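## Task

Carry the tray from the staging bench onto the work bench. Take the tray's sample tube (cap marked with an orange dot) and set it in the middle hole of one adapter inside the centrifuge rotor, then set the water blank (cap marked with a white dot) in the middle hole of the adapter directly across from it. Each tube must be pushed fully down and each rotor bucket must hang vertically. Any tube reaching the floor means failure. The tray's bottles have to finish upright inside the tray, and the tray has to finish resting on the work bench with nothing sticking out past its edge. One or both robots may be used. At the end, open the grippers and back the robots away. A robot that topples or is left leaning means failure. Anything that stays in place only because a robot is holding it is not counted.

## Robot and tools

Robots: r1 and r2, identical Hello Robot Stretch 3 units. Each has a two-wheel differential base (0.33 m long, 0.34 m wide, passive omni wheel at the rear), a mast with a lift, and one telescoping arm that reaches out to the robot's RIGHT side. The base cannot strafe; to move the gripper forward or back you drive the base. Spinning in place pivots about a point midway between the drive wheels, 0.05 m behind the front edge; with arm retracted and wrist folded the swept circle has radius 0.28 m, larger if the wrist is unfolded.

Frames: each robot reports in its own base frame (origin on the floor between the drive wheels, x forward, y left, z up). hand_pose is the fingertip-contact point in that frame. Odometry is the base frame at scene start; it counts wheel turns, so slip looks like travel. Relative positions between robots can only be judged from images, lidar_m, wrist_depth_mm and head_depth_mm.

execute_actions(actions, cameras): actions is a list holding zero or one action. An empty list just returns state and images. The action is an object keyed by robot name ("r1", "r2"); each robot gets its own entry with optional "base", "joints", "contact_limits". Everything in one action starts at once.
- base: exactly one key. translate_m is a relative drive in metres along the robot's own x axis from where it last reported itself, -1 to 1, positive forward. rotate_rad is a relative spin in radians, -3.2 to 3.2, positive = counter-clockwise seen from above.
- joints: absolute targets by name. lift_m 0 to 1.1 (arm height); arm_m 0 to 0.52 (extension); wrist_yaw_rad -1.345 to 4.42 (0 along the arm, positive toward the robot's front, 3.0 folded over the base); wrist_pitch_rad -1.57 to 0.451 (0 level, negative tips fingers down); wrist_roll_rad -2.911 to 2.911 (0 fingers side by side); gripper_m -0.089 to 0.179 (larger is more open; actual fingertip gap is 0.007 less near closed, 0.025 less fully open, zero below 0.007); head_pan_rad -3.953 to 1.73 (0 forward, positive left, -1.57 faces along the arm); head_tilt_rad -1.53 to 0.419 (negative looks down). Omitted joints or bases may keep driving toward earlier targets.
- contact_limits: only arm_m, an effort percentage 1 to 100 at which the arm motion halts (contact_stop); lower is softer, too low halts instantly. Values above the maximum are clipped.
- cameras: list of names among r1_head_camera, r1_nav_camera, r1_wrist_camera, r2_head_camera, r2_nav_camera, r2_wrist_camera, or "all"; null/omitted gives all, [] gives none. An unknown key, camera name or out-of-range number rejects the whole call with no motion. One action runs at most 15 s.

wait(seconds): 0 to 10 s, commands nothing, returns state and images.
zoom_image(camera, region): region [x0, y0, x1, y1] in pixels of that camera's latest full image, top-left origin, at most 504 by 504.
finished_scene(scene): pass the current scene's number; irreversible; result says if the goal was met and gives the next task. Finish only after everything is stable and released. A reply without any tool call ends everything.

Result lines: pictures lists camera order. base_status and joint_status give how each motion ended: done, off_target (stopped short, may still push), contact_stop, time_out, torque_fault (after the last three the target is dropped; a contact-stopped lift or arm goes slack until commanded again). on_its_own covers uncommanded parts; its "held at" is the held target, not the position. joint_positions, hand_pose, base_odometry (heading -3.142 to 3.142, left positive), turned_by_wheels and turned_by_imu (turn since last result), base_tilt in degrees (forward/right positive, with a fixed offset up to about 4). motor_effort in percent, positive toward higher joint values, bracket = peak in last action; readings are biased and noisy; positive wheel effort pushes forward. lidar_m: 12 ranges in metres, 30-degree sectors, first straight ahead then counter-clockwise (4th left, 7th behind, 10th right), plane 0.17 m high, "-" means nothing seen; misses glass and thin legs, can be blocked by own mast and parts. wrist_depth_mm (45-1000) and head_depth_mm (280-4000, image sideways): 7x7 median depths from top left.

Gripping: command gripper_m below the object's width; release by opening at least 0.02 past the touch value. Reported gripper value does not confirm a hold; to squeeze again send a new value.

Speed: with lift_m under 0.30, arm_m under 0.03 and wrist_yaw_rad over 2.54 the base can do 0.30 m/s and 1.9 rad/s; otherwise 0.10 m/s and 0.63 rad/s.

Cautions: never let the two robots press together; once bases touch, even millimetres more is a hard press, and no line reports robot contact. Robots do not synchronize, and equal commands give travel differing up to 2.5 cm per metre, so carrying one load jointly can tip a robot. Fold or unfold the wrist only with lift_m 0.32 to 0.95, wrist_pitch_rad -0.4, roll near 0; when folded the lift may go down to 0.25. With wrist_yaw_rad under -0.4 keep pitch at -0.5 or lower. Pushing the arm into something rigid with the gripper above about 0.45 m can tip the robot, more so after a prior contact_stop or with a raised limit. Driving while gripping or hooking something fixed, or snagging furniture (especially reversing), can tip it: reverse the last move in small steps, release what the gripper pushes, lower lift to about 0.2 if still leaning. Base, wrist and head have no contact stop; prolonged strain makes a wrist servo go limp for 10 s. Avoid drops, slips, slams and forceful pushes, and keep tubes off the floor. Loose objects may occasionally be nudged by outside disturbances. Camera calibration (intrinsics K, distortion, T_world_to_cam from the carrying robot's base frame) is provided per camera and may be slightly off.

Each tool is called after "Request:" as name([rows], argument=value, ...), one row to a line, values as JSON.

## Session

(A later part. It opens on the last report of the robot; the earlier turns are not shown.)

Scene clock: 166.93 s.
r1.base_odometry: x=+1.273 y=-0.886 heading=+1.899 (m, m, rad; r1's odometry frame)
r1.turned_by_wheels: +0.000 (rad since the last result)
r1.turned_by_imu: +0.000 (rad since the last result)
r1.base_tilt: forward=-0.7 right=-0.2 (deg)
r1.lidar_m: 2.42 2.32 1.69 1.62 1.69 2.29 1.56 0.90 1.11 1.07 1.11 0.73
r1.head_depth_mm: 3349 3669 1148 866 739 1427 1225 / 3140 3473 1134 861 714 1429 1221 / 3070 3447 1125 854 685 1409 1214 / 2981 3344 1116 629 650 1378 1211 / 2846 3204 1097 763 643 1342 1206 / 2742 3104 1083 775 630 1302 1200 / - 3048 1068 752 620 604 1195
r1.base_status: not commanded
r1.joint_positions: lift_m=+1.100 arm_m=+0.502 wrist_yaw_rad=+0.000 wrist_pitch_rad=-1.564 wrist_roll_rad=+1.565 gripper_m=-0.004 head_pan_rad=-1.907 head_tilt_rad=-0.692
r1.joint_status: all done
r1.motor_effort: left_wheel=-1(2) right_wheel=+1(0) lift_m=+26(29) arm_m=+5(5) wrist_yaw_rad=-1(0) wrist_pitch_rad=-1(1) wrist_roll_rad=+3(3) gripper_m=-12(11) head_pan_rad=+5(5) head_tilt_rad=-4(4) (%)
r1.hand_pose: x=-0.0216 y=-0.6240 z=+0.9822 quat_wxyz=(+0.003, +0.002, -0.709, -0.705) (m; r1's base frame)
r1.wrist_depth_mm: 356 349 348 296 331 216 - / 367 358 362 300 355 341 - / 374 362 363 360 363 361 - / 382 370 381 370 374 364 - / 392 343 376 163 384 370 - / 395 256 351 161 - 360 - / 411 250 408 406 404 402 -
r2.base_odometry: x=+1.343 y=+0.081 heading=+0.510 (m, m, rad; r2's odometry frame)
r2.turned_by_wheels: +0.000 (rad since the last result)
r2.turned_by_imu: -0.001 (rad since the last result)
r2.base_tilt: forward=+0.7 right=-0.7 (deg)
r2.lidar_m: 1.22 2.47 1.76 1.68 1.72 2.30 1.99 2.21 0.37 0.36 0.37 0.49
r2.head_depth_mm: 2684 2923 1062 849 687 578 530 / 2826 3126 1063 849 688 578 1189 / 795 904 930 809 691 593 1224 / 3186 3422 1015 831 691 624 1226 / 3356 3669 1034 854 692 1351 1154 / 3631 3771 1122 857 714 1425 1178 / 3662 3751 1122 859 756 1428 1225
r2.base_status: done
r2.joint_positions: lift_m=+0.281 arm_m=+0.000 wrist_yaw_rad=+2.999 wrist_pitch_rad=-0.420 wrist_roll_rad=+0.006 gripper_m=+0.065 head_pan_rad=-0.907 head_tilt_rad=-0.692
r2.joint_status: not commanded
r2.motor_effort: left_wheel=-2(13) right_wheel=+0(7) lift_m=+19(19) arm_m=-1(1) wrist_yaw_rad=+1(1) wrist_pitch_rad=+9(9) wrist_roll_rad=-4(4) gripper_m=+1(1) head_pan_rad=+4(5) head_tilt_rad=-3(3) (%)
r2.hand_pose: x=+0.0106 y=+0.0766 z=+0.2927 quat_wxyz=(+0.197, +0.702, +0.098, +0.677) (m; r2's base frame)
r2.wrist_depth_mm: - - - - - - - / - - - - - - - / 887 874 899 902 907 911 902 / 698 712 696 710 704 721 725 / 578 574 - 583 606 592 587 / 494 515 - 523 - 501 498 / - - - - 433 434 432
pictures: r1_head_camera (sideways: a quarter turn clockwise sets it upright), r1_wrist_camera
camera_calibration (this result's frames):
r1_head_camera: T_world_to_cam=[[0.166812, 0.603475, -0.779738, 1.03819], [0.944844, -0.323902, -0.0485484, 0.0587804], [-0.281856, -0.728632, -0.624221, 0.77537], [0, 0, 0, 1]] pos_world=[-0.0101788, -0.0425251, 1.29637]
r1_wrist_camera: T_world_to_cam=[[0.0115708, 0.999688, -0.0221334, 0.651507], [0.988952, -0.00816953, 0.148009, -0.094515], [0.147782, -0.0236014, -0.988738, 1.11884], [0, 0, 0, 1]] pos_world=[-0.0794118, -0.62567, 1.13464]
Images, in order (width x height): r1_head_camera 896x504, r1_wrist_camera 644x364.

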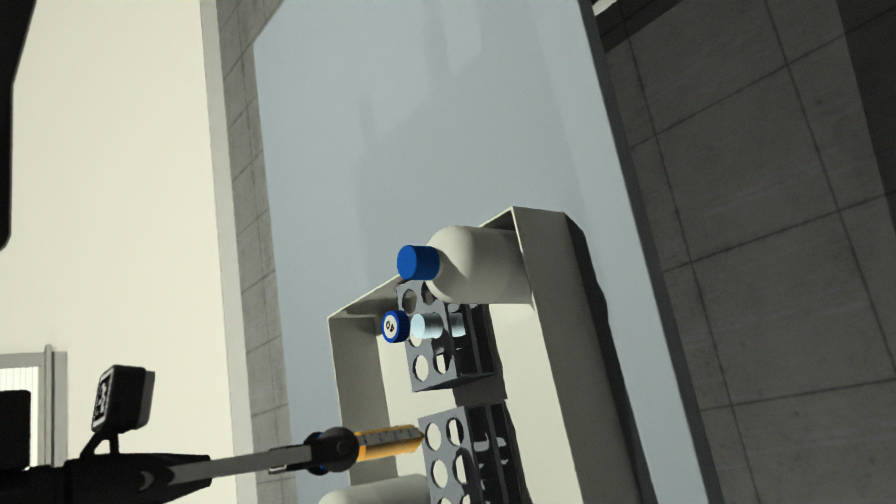

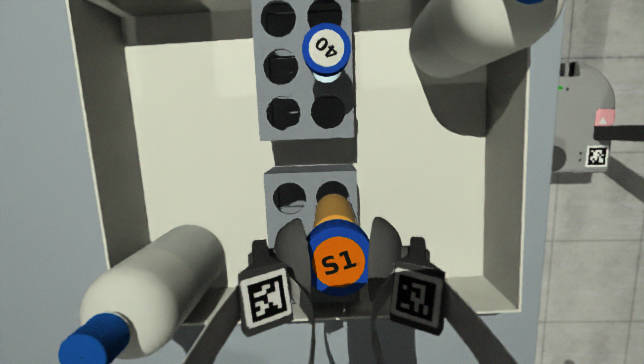

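Request:
execute_actions([
  {"r1":{"joints":{"arm_m":0.12,"head_pan_rad":-2.4,"head_tilt_rad":-0.75}}},
], cameras=[])

Request:
execute_actions([
  {"r1":{"base":{"translate_m":-0.75}}},
], cameras=["r1_head_camera","r1_nav_camera","r1_wrist_camera"])

Scene clock: 174.60 s.
r1.base_odometry: x=+1.273 y=-0.886 heading=+1.899 (m, m, rad; r1's odometry frame)
r1.turned_by_wheels: +0.000 (rad since the last result)
r1.turned_by_imu: +0.000 (rad since the last result)
r1.base_tilt: forward=-0.7 right=-0.3 (deg)
r1.lidar_m: 2.42 2.31 1.68 1.62 1.68 2.30 1.55 0.90 1.11 1.07 1.11 0.73
r1.head_depth_mm: 2892 1449 1230 1383 1624 1388 1205 / 1620 1405 1242 1257 1550 1391 1199 / 1407 1370 1021 1171 1512 1370 1193 / 1342 1509 1014 823 1611 1359 1187 / 3830 3386 1003 788 1521 1358 1184 / 3497 3325 992 781 681 1355 1178 / 3240 3332 982 777 638 1319 1176
r1.base_status: not commanded
r1.joint_positions: lift_m=+1.100 arm_m=+0.120 wrist_yaw_rad=+0.000 wrist_pitch_rad=-1.563 wrist_roll_rad=+1.565 gripper_m=-0.004 head_pan_rad=-2.393 head_tilt_rad=-0.741
r1.joint_status: all done
r1.motor_effort: left_wheel=+0(1) right_wheel=-1(1) lift_m=+27(26) arm_m=-5(6) wrist_yaw_rad=+0(0) wrist_pitch_rad=-1(1) wrist_roll_rad=+3(3) gripper_m=-13(12) head_pan_rad=-4(45) head_tilt_rad=-4(8) (%)
r1.hand_pose: x=-0.0216 y=-0.2428 z=+0.9822 quat_wxyz=(+0.003, +0.002, -0.709, -0.705) (m; r1's base frame)
r1.wrist_depth_mm: 283 355 - - - - - / 325 353 - - - - - / 367 369 - - - - - / 376 373 - - - - - / 392 383 - 162 - - - / 381 394 399 161 - - - / 407 409 - - - - -
r2.base_odometry: x=+1.343 y=+0.081 heading=+0.510 (m, m, rad; r2's odometry frame)
r2.turned_by_wheels: +0.000 (rad since the last result)
r2.turned_by_imu: +0.000 (rad since the last result)
r2.base_tilt: forward=+0.7 right=-0.8 (deg)
r2.lidar_m: 1.22 2.46 1.76 1.67 1.73 2.29 2.00 2.21 0.37 0.36 0.37 0.49
r2.head_depth_mm: 1335 2837 1064 849 690 578 531 / 2874 3135 1070 853 689 579 1198 / 3017 3286 965 810 689 593 1219 / 3165 3421 1016 830 691 624 1221 / 3352 3637 1036 853 693 1357 1157 / 3573 3733 1114 855 712 1421 1181 / 3634 3728 1120 858 755 1418 1223
r2.base_status: not commanded
r2.joint_positions: lift_m=+0.281 arm_m=+0.000 wrist_yaw_rad=+2.999 wrist_pitch_rad=-0.420 wrist_roll_rad=+0.006 gripper_m=+0.065 head_pan_rad=-0.907 head_tilt_rad=-0.692
r2.joint_status: not commanded
r2.motor_effort: left_wheel=-1(2) right_wheel=+1(1) lift_m=+19(19) arm_m=-1(1) wrist_yaw_rad=+1(1) wrist_pitch_rad=+9(9) wrist_roll_rad=-4(4) gripper_m=-1(0) head_pan_rad=+5(5) head_tilt_rad=-4(3) (%)
r2.hand_pose: x=+0.0106 y=+0.0766 z=+0.2927 quat_wxyz=(+0.197, +0.702, +0.098, +0.677) (m; r2's base frame)
r2.wrist_depth_mm: - - - - - - - / - - - - - - - / 895 868 891 922 895 905 915 / 706 705 711 710 713 716 722 / 576 577 - 578 602 585 593 / 489 510 - 517 - 499 504 / - - - - 430 434 432
pictures: none
No camera images: the call's "cameras" was empty. Leave "cameras" out to get every camera's image.

Scene clock: 183.03 s.
r1.base_odometry: x=+1.515 y=-1.596 heading=+1.899 (m, m, rad; r1's odometry frame)
r1.turned_by_wheels: +0.000 (rad since the last result)
r1.turned_by_imu: -0.003 (rad since the last result)
r1.base_tilt: forward=-0.8 right=-0.3 (deg)
r1.lidar_m: 3.20 2.32 1.69 1.62 1.67 2.23 2.14 0.56 0.46 0.42 1.11 1.42
r1.head_depth_mm: 2099 2225 2378 1950 1642 1388 1206 / 2234 2409 994 1116 1516 1381 1197 / 2404 2613 976 914 1138 1354 1193 / 2628 2792 1015 803 916 1191 1190 / 1162 1195 1002 749 817 948 1157 / 1057 1129 992 784 885 846 1127 / 977 1051 955 929 924 1206 1168
r1.base_status: done
r1.joint_positions: lift_m=+1.100 arm_m=+0.120 wrist_yaw_rad=+0.000 wrist_pitch_rad=-1.563 wrist_roll_rad=+1.565 gripper_m=-0.004 head_pan_rad=-2.393 head_tilt_rad=-0.741
r1.joint_status: not commanded
r1.motor_effort: left_wheel=-1(4) right_wheel=+0(2) lift_m=+26(26) arm_m=-6(5) wrist_yaw_rad=-1(0) wrist_pitch_rad=-1(1) wrist_roll_rad=+3(3) gripper_m=-12(12) head_pan_rad=-5(5) head_tilt_rad=-3(4) (%)
r1.hand_pose: x=-0.0216 y=-0.2428 z=+0.9822 quat_wxyz=(+0.003, +0.002, -0.709, -0.705) (m; r1's base frame)
r1.wrist_depth_mm: 552 565 561 - - - - / 843 845 871 - - - - / 375 375 - - - - - / 386 382 - - - - - / 395 387 - 162 - - - / 400 400 401 162 - - - / 419 413 - - - - -
r2.base_odometry: x=+1.343 y=+0.081 heading=+0.510 (m, m, rad; r2's odometry frame)
r2.turned_by_wheels: +0.000 (rad since the last result)
r2.turned_by_imu: +0.000 (rad since the last result)
r2.base_tilt: forward=+0.7 right=-0.8 (deg)
r2.lidar_m: 1.22 2.46 1.76 1.67 1.72 2.30 2.00 2.21 0.37 0.36 0.37 0.49
r2.head_depth_mm: 2704 2966 1065 849 688 580 530 / 2834 3121 1068 849 690 580 1197 / 3023 3258 962 810 690 594 1213 / 3167 3391 1017 830 691 623 1222 / 3342 3544 1031 856 694 1354 1154 / 3487 3772 1124 858 712 1423 1176 / 3643 3730 1122 856 757 1418 1226
r2.base_status: not commanded
r2.joint_positions: lift_m=+0.281 arm_m=+0.000 wrist_yaw_rad=+2.999 wrist_pitch_rad=-0.420 wrist_roll_rad=+0.006 gripper_m=+0.065 head_pan_rad=-0.907 head_tilt_rad=-0.692
r2.joint_status: not commanded
r2.motor_effort: left_wheel=-2(2) right_wheel=+1(1) lift_m=+19(19) arm_m=-1(1) wrist_yaw_rad=+1(0) wrist_pitch_rad=+9(9) wrist_roll_rad=-4(4) gripper_m=+0(0) head_pan_rad=+5(4) head_tilt_rad=-3(3) (%)
r2.hand_pose: x=+0.0106 y=+0.0766 z=+0.2927 quat_wxyz=(+0.197, +0.702, +0.098, +0.677) (m; r2's base frame)
r2.wrist_depth_mm: - - - - - - - / - - - - - - - / 886 876 904 890 904 907 920 / 701 708 704 706 700 717 725 / 577 582 - 582 610 582 592 / 489 508 - 517 - 502 499 / - - - - 429 434 431
pictures: r1_head_camera (sideways: a quarter turn clockwise sets it upright), r1_nav_camera (sideways: a quarter turn counterclockwise sets it upright), r1_wrist_camera
camera_calibration (this result's frames):
r1_head_camera: T_world_to_cam=[[0.456731, 0.481244, -0.748198, 0.995315], [0.686007, -0.725997, -0.0481967, 0.0598983], [-0.566384, -0.491257, -0.661722, 0.825887], [0, 0, 0, 1]] pos_world=[-0.0279129, -0.029781, 1.29409]
r1_nav_camera: T_world_to_cam=[[-0.50064, -0.446721, 0.741485, -0.921646], [-0.691437, 0.721726, -0.0320312, 0.0979012], [-0.52084, -0.528726, -0.670205, 0.83605], [0, 0, 0, 1]] pos_world=[0.0417281, -0.040335, 1.24685]
r1_wrist_camera: T_world_to_cam=[[0.0115704, 0.999682, -0.0224009, 0.270747], [0.988952, -0.00812953, 0.148012, -0.091393], [0.147783, -0.023866, -0.988732, 1.12775], [0, 0, 0, 1]] pos_world=[-0.0794118, -0.244489, 1.13464]
Images, in order (width x height): r1_head_camera 896x504, r1_nav_camera 672x504, r1_wrist_camera 644x364.

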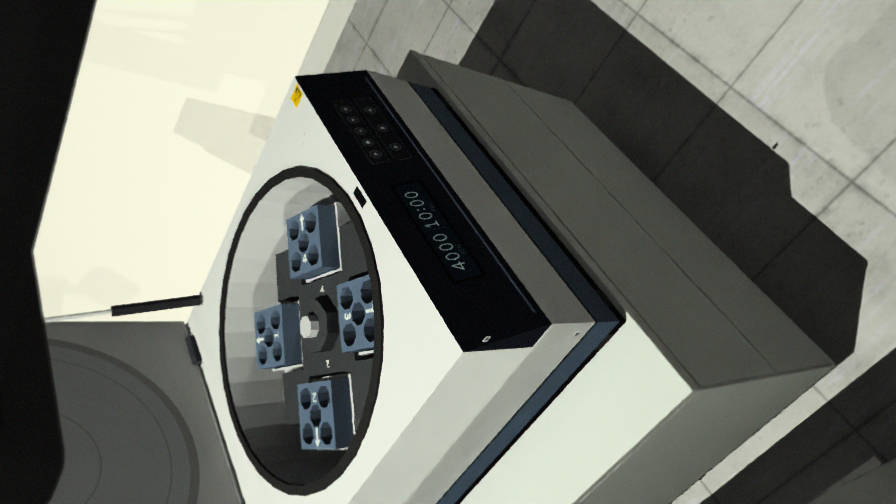

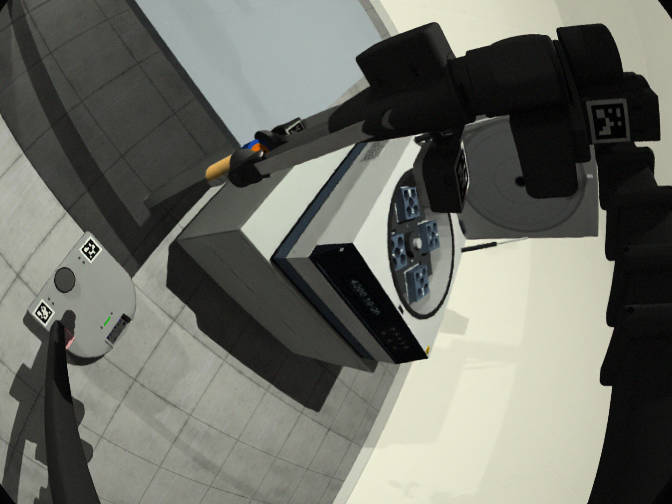

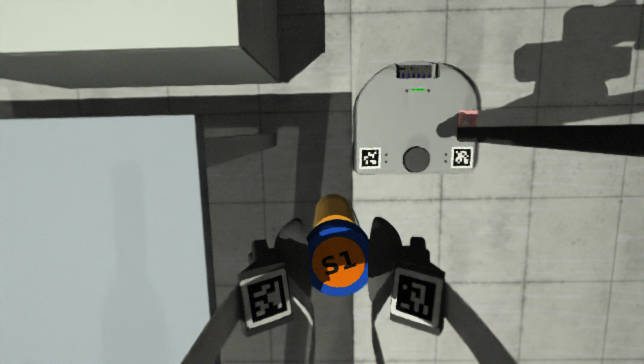

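Request:
execute_actions([
  {"r1":{"base":{"rotate_rad":-0.4},"joints":{"arm_m":0.05}}},
], cameras=[])

Request:
execute_actions([
  {"r1":{"base":{"translate_m":0.41}}},
], cameras=[])

Request:
execute_actions([
  {"r1":{"base":{"rotate_rad":0.4}}},
], cameras=["r1_nav_camera"])

Request:
execute_actions([
  {"r1":{"base":{"translate_m":-0.5},"joints":{"head_tilt_rad":-1.0}}},
], cameras=["r1_nav_camera","r1_wrist_camera"])

Scene clock: 188.90 s.
r1.base_odometry: x=+1.515 y=-1.596 heading=+1.499 (m, m, rad; r1's odometry frame)
r1.turned_by_wheels: -0.400 (rad since the last result)
r1.turned_by_imu: -0.401 (rad since the last result)
r1.base_tilt: forward=-0.7 right=-0.3 (deg)
r1.lidar_m: 1.42 3.19 2.08 1.64 1.62 1.74 2.16 2.14 0.50 0.43 0.42 1.16
r1.head_depth_mm: 1872 2015 2250 2000 1647 1398 1208 / 1913 2071 2321 1989 1631 1386 1203 / 1971 2153 2366 1978 1625 1375 1193 / 2037 2229 2416 1957 1609 1365 1190 / 2109 2351 1268 1142 1346 1350 1183 / 2210 2456 944 947 992 1139 1178 / 2296 2501 973 - 823 874 1010
r1.base_status: done
r1.joint_positions: lift_m=+1.100 arm_m=+0.050 wrist_yaw_rad=+0.000 wrist_pitch_rad=-1.563 wrist_roll_rad=+1.565 gripper_m=-0.004 head_pan_rad=-2.393 head_tilt_rad=-0.741
r1.joint_status: all done
r1.motor_effort: left_wheel=+1(4) right_wheel=-2(4) lift_m=+27(27) arm_m=-6(5) wrist_yaw_rad=-1(0) wrist_pitch_rad=-1(1) wrist_roll_rad=+3(3) gripper_m=-12(12) head_pan_rad=-4(4) head_tilt_rad=-3(3) (%)
r1.hand_pose: x=-0.0216 y=-0.1729 z=+0.9821 quat_wxyz=(+0.003, +0.002, -0.709, -0.705) (m; r1's base frame)
r1.wrist_depth_mm: 442 671 - - - - - / 430 591 - - - - - / 571 584 - - - - - / 594 848 - - - - - / - - - 162 - - - / - 405 - 160 - - - / 413 408 - - - - -
r2.base_odometry: x=+1.343 y=+0.081 heading=+0.510 (m, m, rad; r2's odometry frame)
r2.turned_by_wheels: +0.000 (rad since the last result)
r2.turned_by_imu: +0.000 (rad since the last result)
r2.base_tilt: forward=+0.7 right=-0.8 (deg)
r2.lidar_m: 1.22 2.46 1.76 1.67 1.72 2.31 2.01 2.21 0.37 0.36 0.37 0.49
r2.head_depth_mm: 2702 2920 1054 847 689 578 530 / 2847 3142 1065 849 689 580 1195 / 3030 3265 964 810 690 594 1220 / 3116 3301 1019 829 691 623 1219 / 3290 3605 1034 855 692 1362 1154 / 3480 3837 1125 856 714 1408 1178 / 3610 3704 1123 862 757 1425 1225
r2.base_status: not commanded
r2.joint_positions: lift_m=+0.281 arm_m=+0.000 wrist_yaw_rad=+2.999 wrist_pitch_rad=-0.420 wrist_roll_rad=+0.006 gripper_m=+0.065 head_pan_rad=-0.907 head_tilt_rad=-0.692
r2.joint_status: not commanded
r2.motor_effort: left_wheel=-2(2) right_wheel=+1(1) lift_m=+19(19) arm_m=-1(1) wrist_yaw_rad=+1(2) wrist_pitch_rad=+9(9) wrist_roll_rad=-4(4) gripper_m=+1(1) head_pan_rad=+4(4) head_tilt_rad=-3(3) (%)
r2.hand_pose: x=+0.0106 y=+0.0766 z=+0.2927 quat_wxyz=(+0.197, +0.702, +0.098, +0.677) (m; r2's base frame)
r2.wrist_depth_mm: - - - - - - - / - - - - - - - / 878 860 889 909 919 908 914 / 703 707 713 709 709 714 718 / 578 582 - 579 601 585 594 / 496 506 - 519 - 497 498 / - - - - 430 433 434
pictures: none
No camera images: the call's "cameras" was empty. Leave "cameras" out to get every camera's image.

Scene clock: 194.23 s.
r1.base_odometry: x=+1.544 y=-1.187 heading=+1.499 (m, m, rad; r1's odometry frame)
r1.turned_by_wheels: +0.000 (rad since the last result)
r1.turned_by_imu: +0.002 (rad since the last result)
r1.base_tilt: forward=-0.7 right=-0.3 (deg)
r1.lidar_m: 1.01 2.77 2.29 1.81 1.79 1.92 2.55 0.65 0.49 0.92 0.91 0.98
r1.head_depth_mm: 2206 2360 2540 2009 1644 1386 1208 / 2283 2452 2558 1997 1630 1378 1199 / 2335 2453 1223 1609 1618 1368 1195 / 2407 1279 964 1012 1169 1336 1190 / 2490 1323 930 1009 992 1211 1169 / 2601 1300 953 1025 646 991 1176 / 1207 1270 983 - 625 557 1155
r1.base_status: done
r1.joint_positions: lift_m=+1.100 arm_m=+0.050 wrist_yaw_rad=+0.000 wrist_pitch_rad=-1.563 wrist_roll_rad=+1.565 gripper_m=-0.004 head_pan_rad=-2.393 head_tilt_rad=-0.741
r1.joint_status: not commanded
r1.motor_effort: left_wheel=+2(4) right_wheel=-2(3) lift_m=+27(26) arm_m=-5(5) wrist_yaw_rad=+0(0) wrist_pitch_rad=-2(2) wrist_roll_rad=+3(3) gripper_m=-12(12) head_pan_rad=-5(5) head_tilt_rad=-3(4) (%)
r1.hand_pose: x=-0.0216 y=-0.1729 z=+0.9821 quat_wxyz=(+0.003, +0.002, -0.709, -0.705) (m; r1's base frame)
r1.wrist_depth_mm: 362 356 - - - - - / 368 359 - - - - - / 372 374 376 - - - - / 381 379 382 - - - - / 395 391 383 162 - - - / 406 405 405 161 - - - / 409 402 410 407 - - -
r2.base_odometry: x=+1.343 y=+0.081 heading=+0.510 (m, m, rad; r2's odometry frame)
r2.turned_by_wheels: +0.000 (rad since the last result)
r2.turned_by_imu: +0.000 (rad since the last result)
r2.base_tilt: forward=+0.7 right=-0.8 (deg)
r2.lidar_m: 1.22 2.46 1.76 1.67 1.72 2.30 2.00 2.21 0.37 0.36 0.37 0.49
r2.head_depth_mm: 2691 2966 1059 846 688 577 530 / 2830 3084 1063 847 690 579 1187 / 2944 3155 963 811 689 593 1222 / 3180 3406 1014 829 692 622 1215 / 3347 3667 1033 854 694 1350 1161 / 3575 3779 1125 859 711 1421 1178 / 3677 3716 1122 858 758 1420 1226
r2.base_status: not commanded
r2.joint_positions: lift_m=+0.281 arm_m=+0.000 wrist_yaw_rad=+2.999 wrist_pitch_rad=-0.420 wrist_roll_rad=+0.006 gripper_m=+0.065 head_pan_rad=-0.907 head_tilt_rad=-0.692
r2.joint_status: not commanded
r2.motor_effort: left_wheel=-2(2) right_wheel=+1(0) lift_m=+19(19) arm_m=-1(1) wrist_yaw_rad=+0(1) wrist_pitch_rad=+9(9) wrist_roll_rad=-4(4) gripper_m=-1(0) head_pan_rad=+5(5) head_tilt_rad=-3(3) (%)
r2.hand_pose: x=+0.0106 y=+0.0766 z=+0.2927 quat_wxyz=(+0.197, +0.702, +0.098, +0.677) (m; r2's base frame)
r2.wrist_depth_mm: - - - - - - - / - - - - - - - / 884 881 911 899 908 921 920 / 694 703 704 725 717 710 723 / 583 577 - 585 599 588 591 / 498 509 - 519 - 503 499 / - - - - 430 434 433
pictures: none
No camera images: the call's "cameras" was empty. Leave "cameras" out to get every camera's image.

Scene clock: 195.87 s.
r1.base_odometry: x=+1.544 y=-1.187 heading=+1.899 (m, m, rad; r1's odometry frame)
r1.turned_by_wheels: +0.400 (rad since the last result)
r1.turned_by_imu: +0.401 (rad since the last result)
r1.base_tilt: forward=-0.7 right=-0.3 (deg)
r1.lidar_m: 1.01 2.54 1.85 1.78 1.85 2.51 0.92 0.49 0.85 0.91 0.94 1.01
r1.head_depth_mm: 2493 2486 942 904 1205 1395 1205 / 1931 1311 941 982 980 1293 1200 / 1169 1268 998 1058 690 1183 1195 / 1041 1147 1070 792 652 986 1168 / 964 1071 1232 788 649 565 1180 / 3376 3368 2453 807 644 549 1132 / 3105 3243 981 - 625 547 489
r1.base_status: done
r1.joint_positions: lift_m=+1.100 arm_m=+0.050 wrist_yaw_rad=+0.000 wrist_pitch_rad=-1.563 wrist_roll_rad=+1.565 gripper_m=-0.004 head_pan_rad=-2.393 head_tilt_rad=-0.741
r1.joint_status: not commanded
r1.motor_effort: left_wheel=-2(4) right_wheel=+2(5) lift_m=+26(26) arm_m=-5(5) wrist_yaw_rad=-1(1) wrist_pitch_rad=-1(1) wrist_roll_rad=+3(3) gripper_m=-12(11) head_pan_rad=-4(4) head_tilt_rad=-4(4) (%)
r1.hand_pose: x=-0.0216 y=-0.1729 z=+0.9821 quat_wxyz=(+0.003, +0.002, -0.709, -0.705) (m; r1's base frame)
r1.wrist_depth_mm: 358 355 358 - - - - / 365 365 362 - - - - / 378 375 375 - - - - / 385 384 375 - - - - / 395 393 389 162 - - - / 401 400 396 161 - - - / 407 405 409 - - - -
r2.base_odometry: x=+1.343 y=+0.081 heading=+0.510 (m, m, rad; r2's odometry frame)
r2.turned_by_wheels: +0.000 (rad since the last result)
r2.turned_by_imu: +0.000 (rad since the last result)
r2.base_tilt: forward=+0.7 right=-0.7 (deg)
r2.lidar_m: 1.22 2.46 1.76 1.67 1.72 2.29 2.00 2.21 0.37 0.36 0.37 0.49
r2.head_depth_mm: 2684 2913 1062 850 686 577 529 / 2833 3121 1069 852 687 580 1193 / 2935 3226 967 810 691 592 1227 / 2981 3397 1016 829 691 624 1224 / 3329 3641 1037 855 693 1351 1155 / 3585 3833 1121 854 713 1419 1180 / 3593 3763 1122 858 757 1419 1228
r2.base_status: not commanded
r2.joint_positions: lift_m=+0.281 arm_m=+0.000 wrist_yaw_rad=+2.999 wrist_pitch_rad=-0.420 wrist_roll_rad=+0.006 gripper_m=+0.065 head_pan_rad=-0.907 head_tilt_rad=-0.692
r2.joint_status: not commanded
r2.motor_effort: left_wheel=-2(2) right_wheel=+1(1) lift_m=+19(19) arm_m=-1(1) wrist_yaw_rad=+0(0) wrist_pitch_rad=+9(9) wrist_roll_rad=-4(4) gripper_m=+0(1) head_pan_rad=+5(5) head_tilt_rad=-3(3) (%)
r2.hand_pose: x=+0.0106 y=+0.0766 z=+0.2927 quat_wxyz=(+0.197, +0.702, +0.098, +0.677) (m; r2's base frame)
r2.wrist_depth_mm: - - - - - - - / - - - - - - - / 896 873 911 902 904 902 910 / 698 698 704 706 710 714 719 / 577 577 - 583 603 590 587 / 490 508 - 517 - 498 497 / - - - - 430 431 435
pictures: r1_nav_camera (sideways: a quarter turn counterclockwise sets it upright)
camera_calibration (this result's frames):
r1_nav_camera: T_world_to_cam=[[-0.500872, -0.446745, 0.741314, -0.921422], [-0.69128, 0.721876, -0.0320351, 0.0979053], [-0.520825, -0.528501, -0.670394, 0.836296], [0, 0, 0, 1]] pos_world=[0.04173, -0.0403329, 1.24685]
Images, in order (width x height): r1_nav_camera 672x504.

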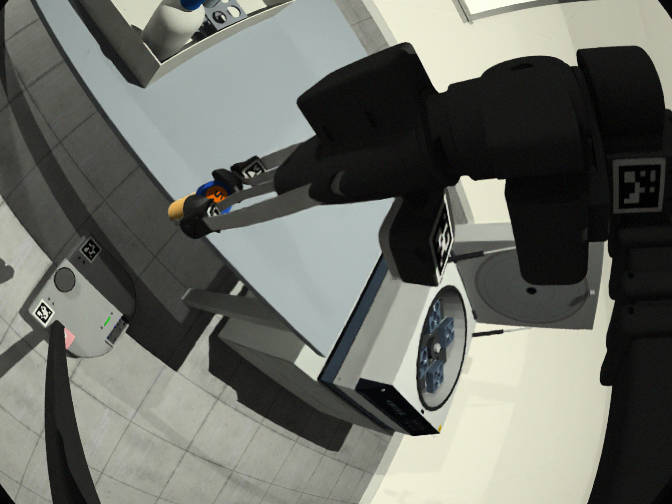

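Scene clock: 201.83 s.
r1.base_odometry: x=+1.705 y=-1.661 heading=+1.899 (m, m, rad; r1's odometry frame)
r1.turned_by_wheels: +0.000 (rad since the last result)
r1.turned_by_imu: -0.002 (rad since the last result)
r1.base_tilt: forward=-0.7 right=-0.3 (deg)
r1.lidar_m: 1.50 2.55 1.85 1.78 1.84 2.09 2.01 0.33 0.26 0.27 0.27 1.29
r1.head_depth_mm: 2034 806 867 1520 1393 1253 1134 / 2215 792 731 975 1368 1247 1145 / 2337 853 673 747 1182 1240 - / 932 859 648 639 814 1217 - / 940 859 644 600 752 949 - / 898 883 632 700 774 1172 1112 / 842 859 - 840 812 1189 1068
r1.base_status: done
r1.joint_positions: lift_m=+1.100 arm_m=+0.050 wrist_yaw_rad=+0.000 wrist_pitch_rad=-1.563 wrist_roll_rad=+1.565 gripper_m=-0.004 head_pan_rad=-2.393 head_tilt_rad=-0.988
r1.joint_status: all done
r1.motor_effort: left_wheel=-2(5) right_wheel=+2(2) lift_m=+26(26) arm_m=-5(5) wrist_yaw_rad=+0(0) wrist_pitch_rad=-2(1) wrist_roll_rad=+3(3) gripper_m=-13(12) head_pan_rad=-5(5) head_tilt_rad=-4(17) (%)
r1.hand_pose: x=-0.0216 y=-0.1729 z=+0.9821 quat_wxyz=(+0.003, +0.002, -0.709, -0.705) (m; r1's base frame)
r1.wrist_depth_mm: 413 416 434 - - - - / 575 570 582 958 - - - / - - - - - - - / - - - - - - - / 398 394 397 163 - - - / 401 399 398 160 - - - / 412 409 411 - - - -
r2.base_odometry: x=+1.343 y=+0.081 heading=+0.510 (m, m, rad; r2's odometry frame)
r2.turned_by_wheels: +0.000 (rad since the last result)
r2.turned_by_imu: +0.000 (rad since the last result)
r2.base_tilt: forward=+0.6 right=-0.9 (deg)
r2.lidar_m: 1.22 2.46 1.76 1.68 1.72 2.30 2.00 2.21 0.37 0.36 0.37 0.49
r2.head_depth_mm: 2705 2924 1061 849 687 577 529 / 2820 3124 1061 849 692 578 1199 / 2968 3248 963 808 691 594 1219 / 3144 3374 1016 828 692 623 1217 / 3349 3645 1037 854 693 1354 1159 / 3474 3724 1114 857 713 1422 1182 / 3593 3654 1127 857 757 1417 1227
r2.base_status: not commanded
r2.joint_positions: lift_m=+0.281 arm_m=+0.000 wrist_yaw_rad=+2.999 wrist_pitch_rad=-0.420 wrist_roll_rad=+0.006 gripper_m=+0.065 head_pan_rad=-0.907 head_tilt_rad=-0.692
r2.joint_status: not commanded
r2.motor_effort: left_wheel=-1(2) right_wheel=+1(1) lift_m=+19(19) arm_m=-1(1) wrist_yaw_rad=+0(1) wrist_pitch_rad=+9(9) wrist_roll_rad=-4(4) gripper_m=-1(0) head_pan_rad=+5(5) head_tilt_rad=-3(3) (%)
r2.hand_pose: x=+0.0106 y=+0.0766 z=+0.2927 quat_wxyz=(+0.197, +0.702, +0.098, +0.677) (m; r2's base frame)
r2.wrist_depth_mm: - - - - - - - / - - - - - - - / 885 863 912 907 904 906 918 / 700 707 702 708 697 717 718 / 579 581 - 584 603 583 588 / 493 508 - 521 - 500 503 / - - - - 433 437 436
pictures: r1_nav_camera (sideways: a quarter turn counterclockwise sets it upright), r1_wrist_camera
camera_calibration (this result's frames):
r1_nav_camera: T_world_to_cam=[[-0.61862, -0.556041, 0.555093, -0.678056], [-0.685169, 0.727553, -0.0347855, 0.101438], [-0.384517, -0.401851, -0.831061, 1.04439], [0, 0, 0, 1]] pos_world=[0.0516312, -0.0311376, 1.24787]
r1_wrist_camera: T_world_to_cam=[[0.0115701, 0.999679, -0.0225407, 0.20094], [0.988952, -0.00810852, 0.148013, -0.0908213], [0.147783, -0.0240042, -0.988729, 1.12939], [0, 0, 0, 1]] pos_world=[-0.0794118, -0.174502, 1.13464]
Images, in order (width x height): r1_nav_camera 672x504, r1_wrist_camera 644x364.

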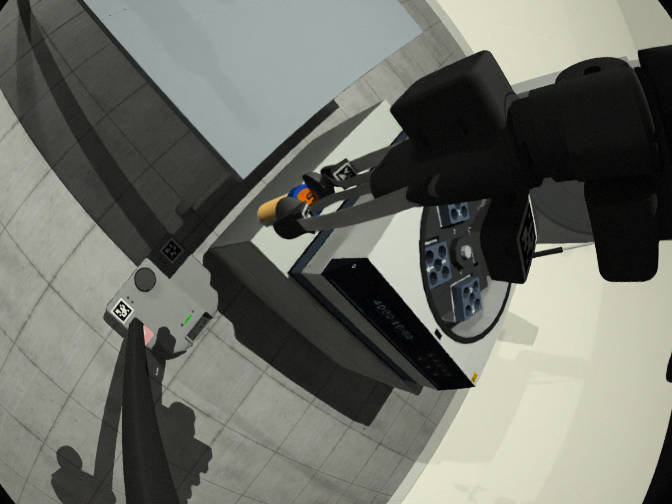

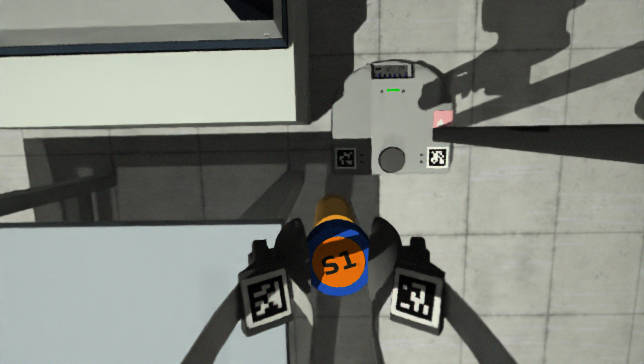

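Request:
execute_actions([
  {"r1":{"base":{"translate_m":-0.36},"joints":{"arm_m":0.48,"head_pan_rad":-1.7,"head_tilt_rad":-0.8}}},
], cameras=["r1_head_camera","r1_wrist_camera","r1_nav_camera"])

Scene clock: 207.73 s.
r1.base_odometry: x=+1.821 y=-2.001 heading=+1.899 (m, m, rad; r1's odometry frame)
r1.turned_by_wheels: +0.000 (rad since the last result)
r1.turned_by_imu: -0.001 (rad since the last result)
r1.base_tilt: forward=-0.8 right=-0.2 (deg)
r1.lidar_m: 1.86 2.54 1.85 1.77 1.83 1.72 1.65 0.34 0.25 0.24 0.25 0.33
r1.head_depth_mm: 733 847 854 771 576 566 777 / 724 833 870 774 649 556 737 / 722 824 875 757 646 544 703 / 722 811 886 742 629 533 669 / - 799 851 742 559 523 659 / 699 790 821 770 561 516 640 / 680 796 2054 681 558 509 644
r1.base_status: done
r1.joint_positions: lift_m=+1.100 arm_m=+0.480 wrist_yaw_rad=+0.000 wrist_pitch_rad=-1.563 wrist_roll_rad=+1.565 gripper_m=-0.004 head_pan_rad=-1.707 head_tilt_rad=-0.804
r1.joint_status: all done
r1.motor_effort: left_wheel=-2(5) right_wheel=+1(3) lift_m=+26(26) arm_m=+5(7) wrist_yaw_rad=+0(0) wrist_pitch_rad=-1(2) wrist_roll_rad=+3(3) gripper_m=-12(13) head_pan_rad=+5(57) head_tilt_rad=+1(14) (%)
r1.hand_pose: x=-0.0215 y=-0.6022 z=+0.9821 quat_wxyz=(+0.002, +0.002, -0.710, -0.705) (m; r1's base frame)
r1.wrist_depth_mm: 283 310 374 367 366 367 336 / 280 321 398 377 373 368 349 / 279 327 387 384 382 358 347 / 281 336 421 378 394 379 329 / 277 345 358 162 405 394 332 / 276 346 351 162 - 348 339 / 272 358 355 353 359 347 345
r2.base_odometry: x=+1.343 y=+0.081 heading=+0.510 (m, m, rad; r2's odometry frame)
r2.turned_by_wheels: +0.000 (rad since the last result)
r2.turned_by_imu: +0.000 (rad since the last result)
r2.base_tilt: forward=+0.7 right=-0.9 (deg)
r2.lidar_m: 1.23 2.47 1.76 1.67 1.72 2.30 2.00 2.21 0.37 0.36 0.37 0.49
r2.head_depth_mm: 2735 2922 1058 848 688 577 529 / 2853 3101 1065 852 689 580 1196 / 2979 3261 966 809 691 593 1222 / 3165 3433 1017 831 693 624 1224 / 3402 3607 1030 857 694 1363 1159 / 3533 3773 1120 855 714 1429 1177 / 3556 3655 1122 862 760 1423 1231
r2.base_status: not commanded
r2.joint_positions: lift_m=+0.281 arm_m=+0.000 wrist_yaw_rad=+2.999 wrist_pitch_rad=-0.420 wrist_roll_rad=+0.006 gripper_m=+0.065 head_pan_rad=-0.907 head_tilt_rad=-0.692
r2.joint_status: not commanded
r2.motor_effort: left_wheel=-2(2) right_wheel=+0(1) lift_m=+19(19) arm_m=-1(1) wrist_yaw_rad=+1(1) wrist_pitch_rad=+9(9) wrist_roll_rad=-4(4) gripper_m=+0(0) head_pan_rad=+4(5) head_tilt_rad=-4(3) (%)
r2.hand_pose: x=+0.0106 y=+0.0766 z=+0.2927 quat_wxyz=(+0.197, +0.702, +0.098, +0.677) (m; r2's base frame)
r2.wrist_depth_mm: - - - - - - - / - - - - - - - / 888 861 892 906 897 917 922 / 702 699 716 703 714 719 719 / 575 577 - 585 608 586 582 / 490 509 - 516 - 497 495 / - - - - 433 434 432
pictures: r1_head_camera (sideways: a quarter turn clockwise sets it upright), r1_nav_camera (sideways: a quarter turn counterclockwise sets it upright), r1_wrist_camera
camera_calibration (this result's frames):
r1_head_camera: T_world_to_cam=[[0.0548275, 0.707003, -0.705082, 0.941574], [0.991103, -0.124305, -0.0475756, 0.0572246], [-0.121282, -0.6962, -0.707528, 0.88275], [0, 0, 0, 1]] pos_world=[-0.0012783, -0.0440117, 1.29118]
r1_nav_camera: T_world_to_cam=[[-0.110612, -0.707665, 0.697837, -0.867141], [-0.991913, 0.122573, -0.0329265, 0.100897], [-0.0622351, -0.695835, -0.7155, 0.892166], [0, 0, 0, 1]] pos_world=[0.0596885, -0.00521199, 1.24679]
r1_wrist_camera: T_world_to_cam=[[0.0123156, 0.999658, -0.0230787, 0.630679], [0.988946, -0.00876643, 0.148019, -0.0947162], [0.147766, -0.0246465, -0.988715, 1.11867], [0, 0, 0, 1]] pos_world=[-0.0793994, -0.603722, 1.13462]
Images, in order (width x height): r1_head_camera 896x504, r1_nav_camera 672x504, r1_wrist_camera 644x364.

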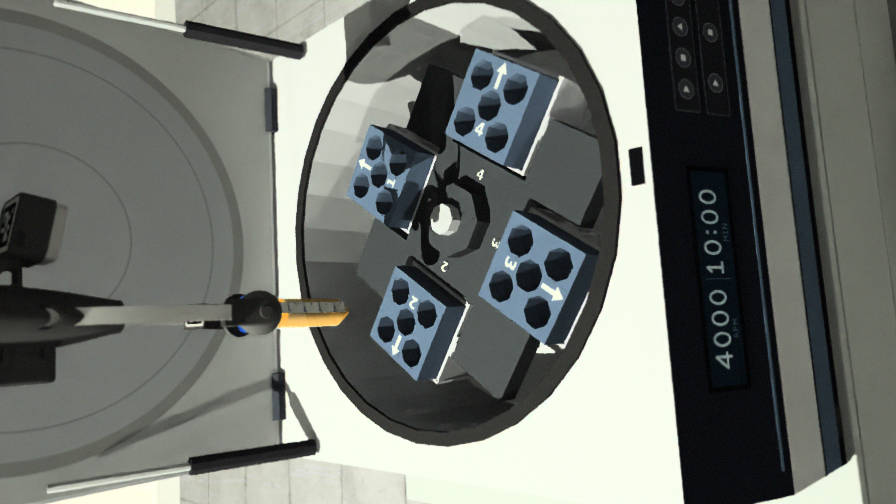

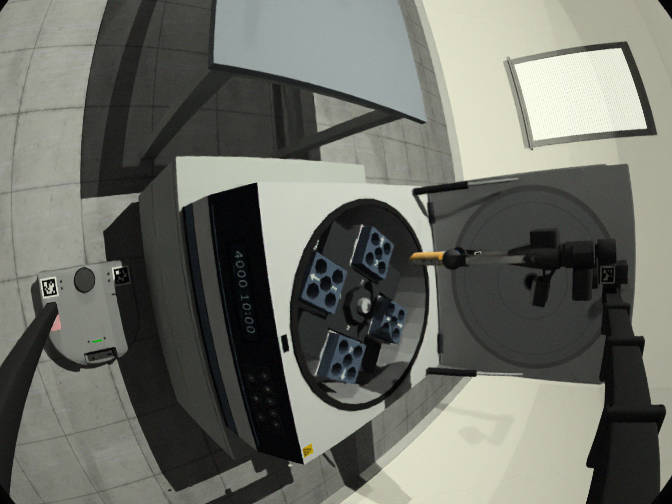

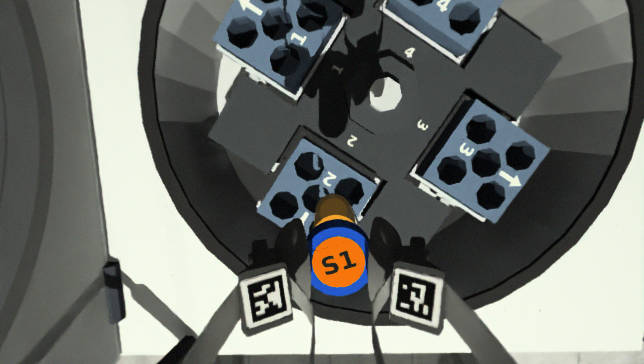

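Request:
execute_actions([
  {"r1":{"base":{"translate_m":0.009},"joints":{"arm_m":0.495,"lift_m":1.035}}},
], cameras=["r1_head_camera","r1_wrist_camera"])

Request:
zoom_image(camera="r1_head_camera", region=[250,220,500,400])

Scene clock: 210.80 s.
r1.base_odometry: x=+1.818 y=-1.993 heading=+1.899 (m, m, rad; r1's odometry frame)
r1.turned_by_wheels: +0.000 (rad since the last result)
r1.turned_by_imu: +0.000 (rad since the last result)
r1.base_tilt: forward=-0.8 right=-0.2 (deg)
r1.lidar_m: 1.85 2.55 1.84 1.77 1.83 1.72 1.66 0.34 0.25 0.24 0.24 0.33
r1.head_depth_mm: - 869 854 764 576 566 775 / 750 836 873 773 661 555 736 / 719 821 879 751 647 543 703 / 708 816 880 756 620 532 668 / - 817 845 744 563 523 660 / 687 790 820 755 560 515 640 / 687 2517 2126 721 570 511 645
r1.base_status: done
r1.joint_positions: lift_m=+1.035 arm_m=+0.495 wrist_yaw_rad=+0.000 wrist_pitch_rad=-1.563 wrist_roll_rad=+1.565 gripper_m=-0.004 head_pan_rad=-1.707 head_tilt_rad=-0.804
r1.joint_status: all done
r1.motor_effort: left_wheel=-1(2) right_wheel=+1(6) lift_m=+21(23) arm_m=+4(5) wrist_yaw_rad=-1(0) wrist_pitch_rad=-2(2) wrist_roll_rad=+2(3) gripper_m=-11(12) head_pan_rad=+5(5) head_tilt_rad=+2(1) (%)
r1.hand_pose: x=-0.0215 y=-0.6172 z=+0.9174 quat_wxyz=(+0.002, +0.002, -0.710, -0.705) (m; r1's base frame)
r1.wrist_depth_mm: 249 258 329 304 302 304 303 / 256 264 320 312 287 308 321 / 259 263 323 314 317 304 313 / 262 268 373 304 328 310 305 / 262 273 309 162 329 364 302 / 260 278 282 160 - 328 274 / 257 288 286 286 280 281 281
r2.base_odometry: x=+1.343 y=+0.081 heading=+0.510 (m, m, rad; r2's odometry frame)
r2.turned_by_wheels: +0.000 (rad since the last result)
r2.turned_by_imu: +0.000 (rad since the last result)
r2.base_tilt: forward=+0.6 right=-1.0 (deg)
r2.lidar_m: 1.23 2.47 1.75 1.67 1.72 2.30 2.00 2.21 0.37 0.36 0.37 0.49
r2.head_depth_mm: 2743 2953 1060 848 687 579 530 / 2869 3121 1065 849 688 579 1187 / 2984 3250 967 810 691 593 1223 / 3175 3408 1018 829 692 625 1218 / 3367 3640 1034 855 692 1363 1163 / 3564 3781 1121 855 713 1424 1175 / 3611 3688 1127 858 757 1425 1230
r2.base_status: not commanded
r2.joint_positions: lift_m=+0.281 arm_m=+0.000 wrist_yaw_rad=+2.999 wrist_pitch_rad=-0.420 wrist_roll_rad=+0.006 gripper_m=+0.065 head_pan_rad=-0.907 head_tilt_rad=-0.692
r2.joint_status: not commanded
r2.motor_effort: left_wheel=-2(2) right_wheel=+1(0) lift_m=+20(19) arm_m=-1(1) wrist_yaw_rad=+0(0) wrist_pitch_rad=+9(9) wrist_roll_rad=-4(4) gripper_m=+1(0) head_pan_rad=+4(5) head_tilt_rad=-3(2) (%)
r2.hand_pose: x=+0.0106 y=+0.0766 z=+0.2927 quat_wxyz=(+0.197, +0.702, +0.098, +0.677) (m; r2's base frame)
r2.wrist_depth_mm: - - - - - - - / - - - - - - - / 895 864 916 900 907 928 919 / 697 699 703 713 708 712 713 / 576 580 - 587 610 582 594 / 499 504 - 524 - 501 502 / - - - - 432 434 436
pictures: r1_head_camera (sideways: a quarter turn clockwise sets it upright), r1_wrist_camera
camera_calibration (this result's frames):
r1_head_camera: T_world_to_cam=[[0.0548259, 0.706996, -0.705089, 0.941583], [0.991103, -0.124305, -0.0475757, 0.0572248], [-0.121282, -0.696207, -0.707521, 0.882741], [0, 0, 0, 1]] pos_world=[-0.00127827, -0.0440118, 1.29118]
r1_wrist_camera: T_world_to_cam=[[0.0123153, 0.999658, -0.0230788, 0.644188], [0.988946, -0.00876607, 0.148019, -0.0852665], [0.147766, -0.0246466, -0.988715, 1.05431], [0, 0, 0, 1]] pos_world=[-0.0793994, -0.61873, 1.0699]
Images, in order (width x height): r1_head_camera 896x504, r1_wrist_camera 644x364.

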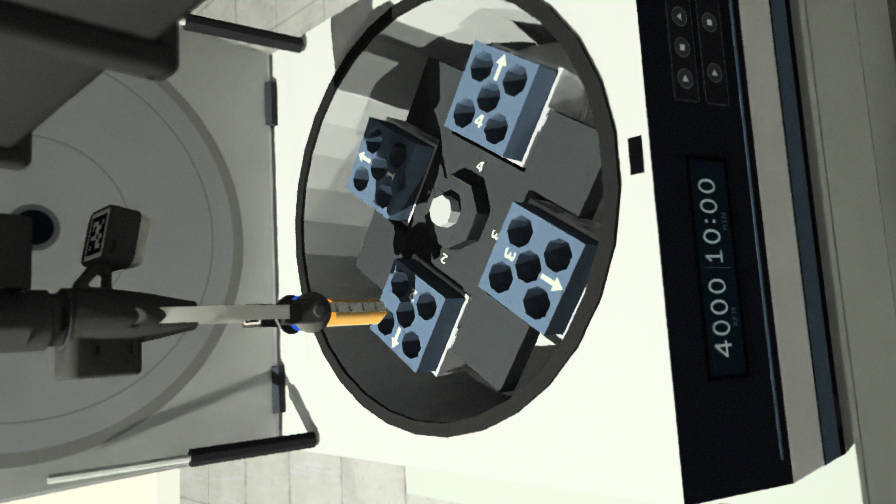

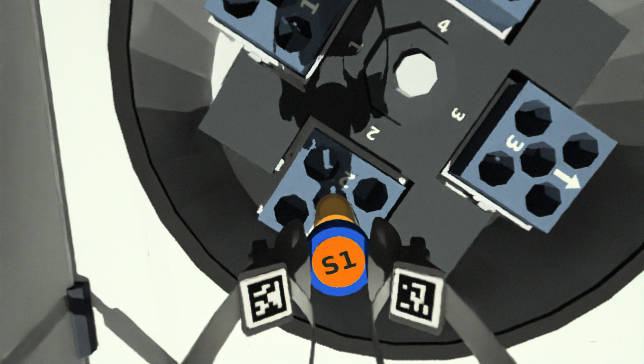

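Region (250, 220, 500, 400) of r1_head_camera's 896x504 image, scaled by 2.016, with more detail than that image has; it fills the top 363 rows of this view, and the rest is white.

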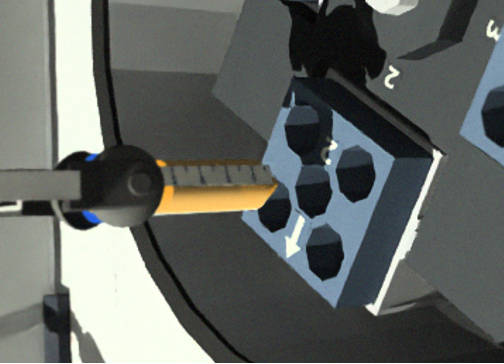

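Request:
execute_actions([
  {"r1":{"joints":{"arm_m":0.497,"lift_m":1.01}}},
], cameras=["r1_head_camera","r1_wrist_camera"])

Request:
zoom_image(camera="r1_head_camera", region=[250,220,500,400])

Scene clock: 213.10 s.
r1.base_odometry: x=+1.818 y=-1.993 heading=+1.899 (m, m, rad; r1's odometry frame)
r1.turned_by_wheels: +0.000 (rad since the last result)
r1.turned_by_imu: +0.000 (rad since the last result)
r1.base_tilt: forward=-0.7 right=-0.3 (deg)
r1.lidar_m: 1.85 2.54 1.85 1.77 1.84 1.72 1.66 0.34 0.25 0.24 0.24 0.33
r1.head_depth_mm: - - 828 767 576 566 775 / - 836 873 773 660 555 736 / 728 824 877 750 646 544 702 / 731 833 881 757 621 532 668 / - 830 849 741 563 522 660 / 689 791 817 757 560 516 640 / 685 2536 2125 720 570 511 644
r1.base_status: not commanded
r1.joint_positions: lift_m=+1.010 arm_m=+0.497 wrist_yaw_rad=+0.000 wrist_pitch_rad=-1.563 wrist_roll_rad=+1.565 gripper_m=-0.004 head_pan_rad=-1.707 head_tilt_rad=-0.804
r1.joint_status: all done
r1.motor_effort: left_wheel=-1(0) right_wheel=+0(1) lift_m=+21(21) arm_m=+6(6) wrist_yaw_rad=+0(0) wrist_pitch_rad=-2(2) wrist_roll_rad=+3(3) gripper_m=-12(12) head_pan_rad=+5(4) head_tilt_rad=+1(1) (%)
r1.hand_pose: x=-0.0215 y=-0.6192 z=+0.8924 quat_wxyz=(+0.002, +0.002, -0.710, -0.705) (m; r1's base frame)
r1.wrist_depth_mm: 227 255 290 282 280 281 276 / 232 260 294 290 268 283 283 / 238 252 298 293 294 286 268 / 243 244 373 277 301 286 280 / 250 250 300 162 306 307 293 / 253 255 254 162 - 327 271 / 248 261 258 268 276 270 254
r2.base_odometry: x=+1.343 y=+0.081 heading=+0.510 (m, m, rad; r2's odometry frame)
r2.turned_by_wheels: +0.000 (rad since the last result)
r2.turned_by_imu: +0.000 (rad since the last result)
r2.base_tilt: forward=+0.7 right=-0.9 (deg)
r2.lidar_m: 1.22 2.46 1.75 1.67 1.72 2.30 2.00 2.21 0.37 0.36 0.37 0.49
r2.head_depth_mm: 2704 2906 1059 848 688 578 529 / 2849 3134 1068 851 689 579 1189 / 2997 3282 964 810 690 593 1220 / 3157 3428 1016 830 691 623 1221 / 3334 3600 1035 854 694 1355 1151 / 3578 3784 1124 858 712 1421 1178 / 3577 3689 1127 860 754 1418 1227
r2.base_status: not commanded
r2.joint_positions: lift_m=+0.281 arm_m=+0.000 wrist_yaw_rad=+2.999 wrist_pitch_rad=-0.420 wrist_roll_rad=+0.006 gripper_m=+0.065 head_pan_rad=-0.907 head_tilt_rad=-0.692
r2.joint_status: not commanded
r2.motor_effort: left_wheel=-2(2) right_wheel=+1(1) lift_m=+19(19) arm_m=-1(1) wrist_yaw_rad=+1(1) wrist_pitch_rad=+9(9) wrist_roll_rad=-4(4) gripper_m=+0(1) head_pan_rad=+5(5) head_tilt_rad=-3(3) (%)
r2.hand_pose: x=+0.0106 y=+0.0766 z=+0.2927 quat_wxyz=(+0.197, +0.702, +0.098, +0.677) (m; r2's base frame)
r2.wrist_depth_mm: - - - - - - - / - - - - - - - / 885 874 897 903 919 901 915 / 698 702 711 710 714 712 724 / 575 576 - 585 600 582 588 / 489 508 - 520 - 500 502 / - - - - 432 431 433
pictures: r1_head_camera (sideways: a quarter turn clockwise sets it upright), r1_wrist_camera
camera_calibration (this result's frames):
r1_head_camera: T_world_to_cam=[[0.0548261, 0.706996, -0.705089, 0.941583], [0.991103, -0.124305, -0.0475757, 0.0572248], [-0.121282, -0.696207, -0.707521, 0.882741], [0, 0, 0, 1]] pos_world=[-0.00127828, -0.0440118, 1.29118]
r1_wrist_camera: T_world_to_cam=[[0.0123154, 0.999658, -0.0230787, 0.645602], [0.988946, -0.00876623, 0.148019, -0.0815838], [0.147766, -0.0246465, -0.988715, 1.02954], [0, 0, 0, 1]] pos_world=[-0.0793994, -0.620722, 1.0449]
Images, in order (width x height): r1_head_camera 896x504, r1_wrist_camera 644x364.

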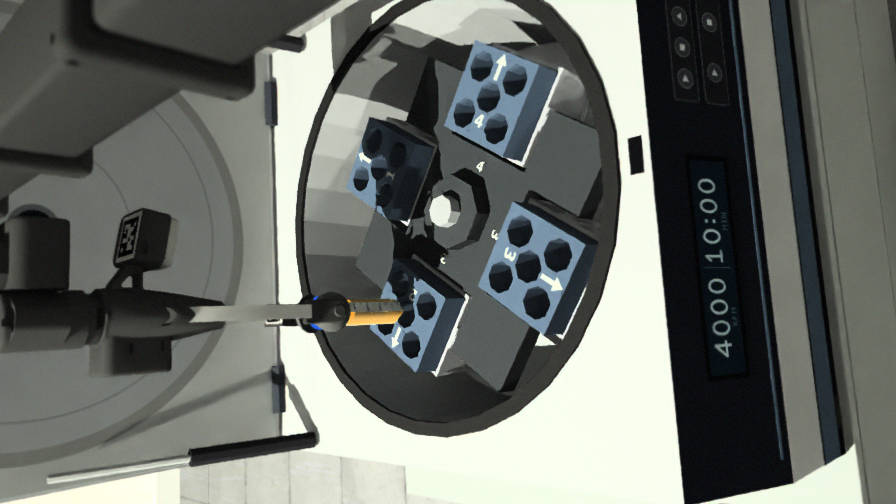

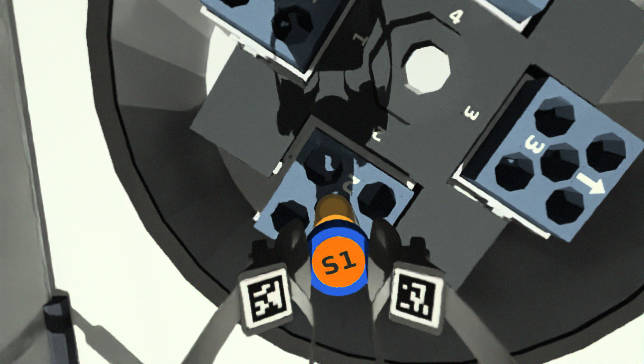

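Region (250, 220, 500, 400) of r1_head_camera's 896x504 image, scaled by 2.016, with more detail than that image has; it fills the top 363 rows of this view, and the rest is white.

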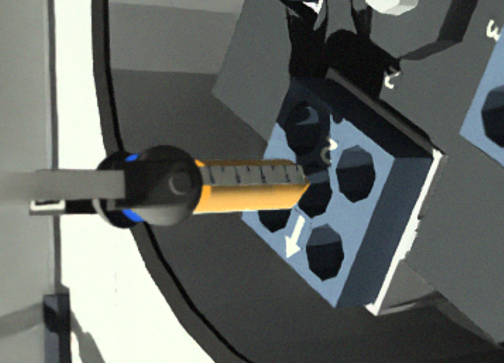

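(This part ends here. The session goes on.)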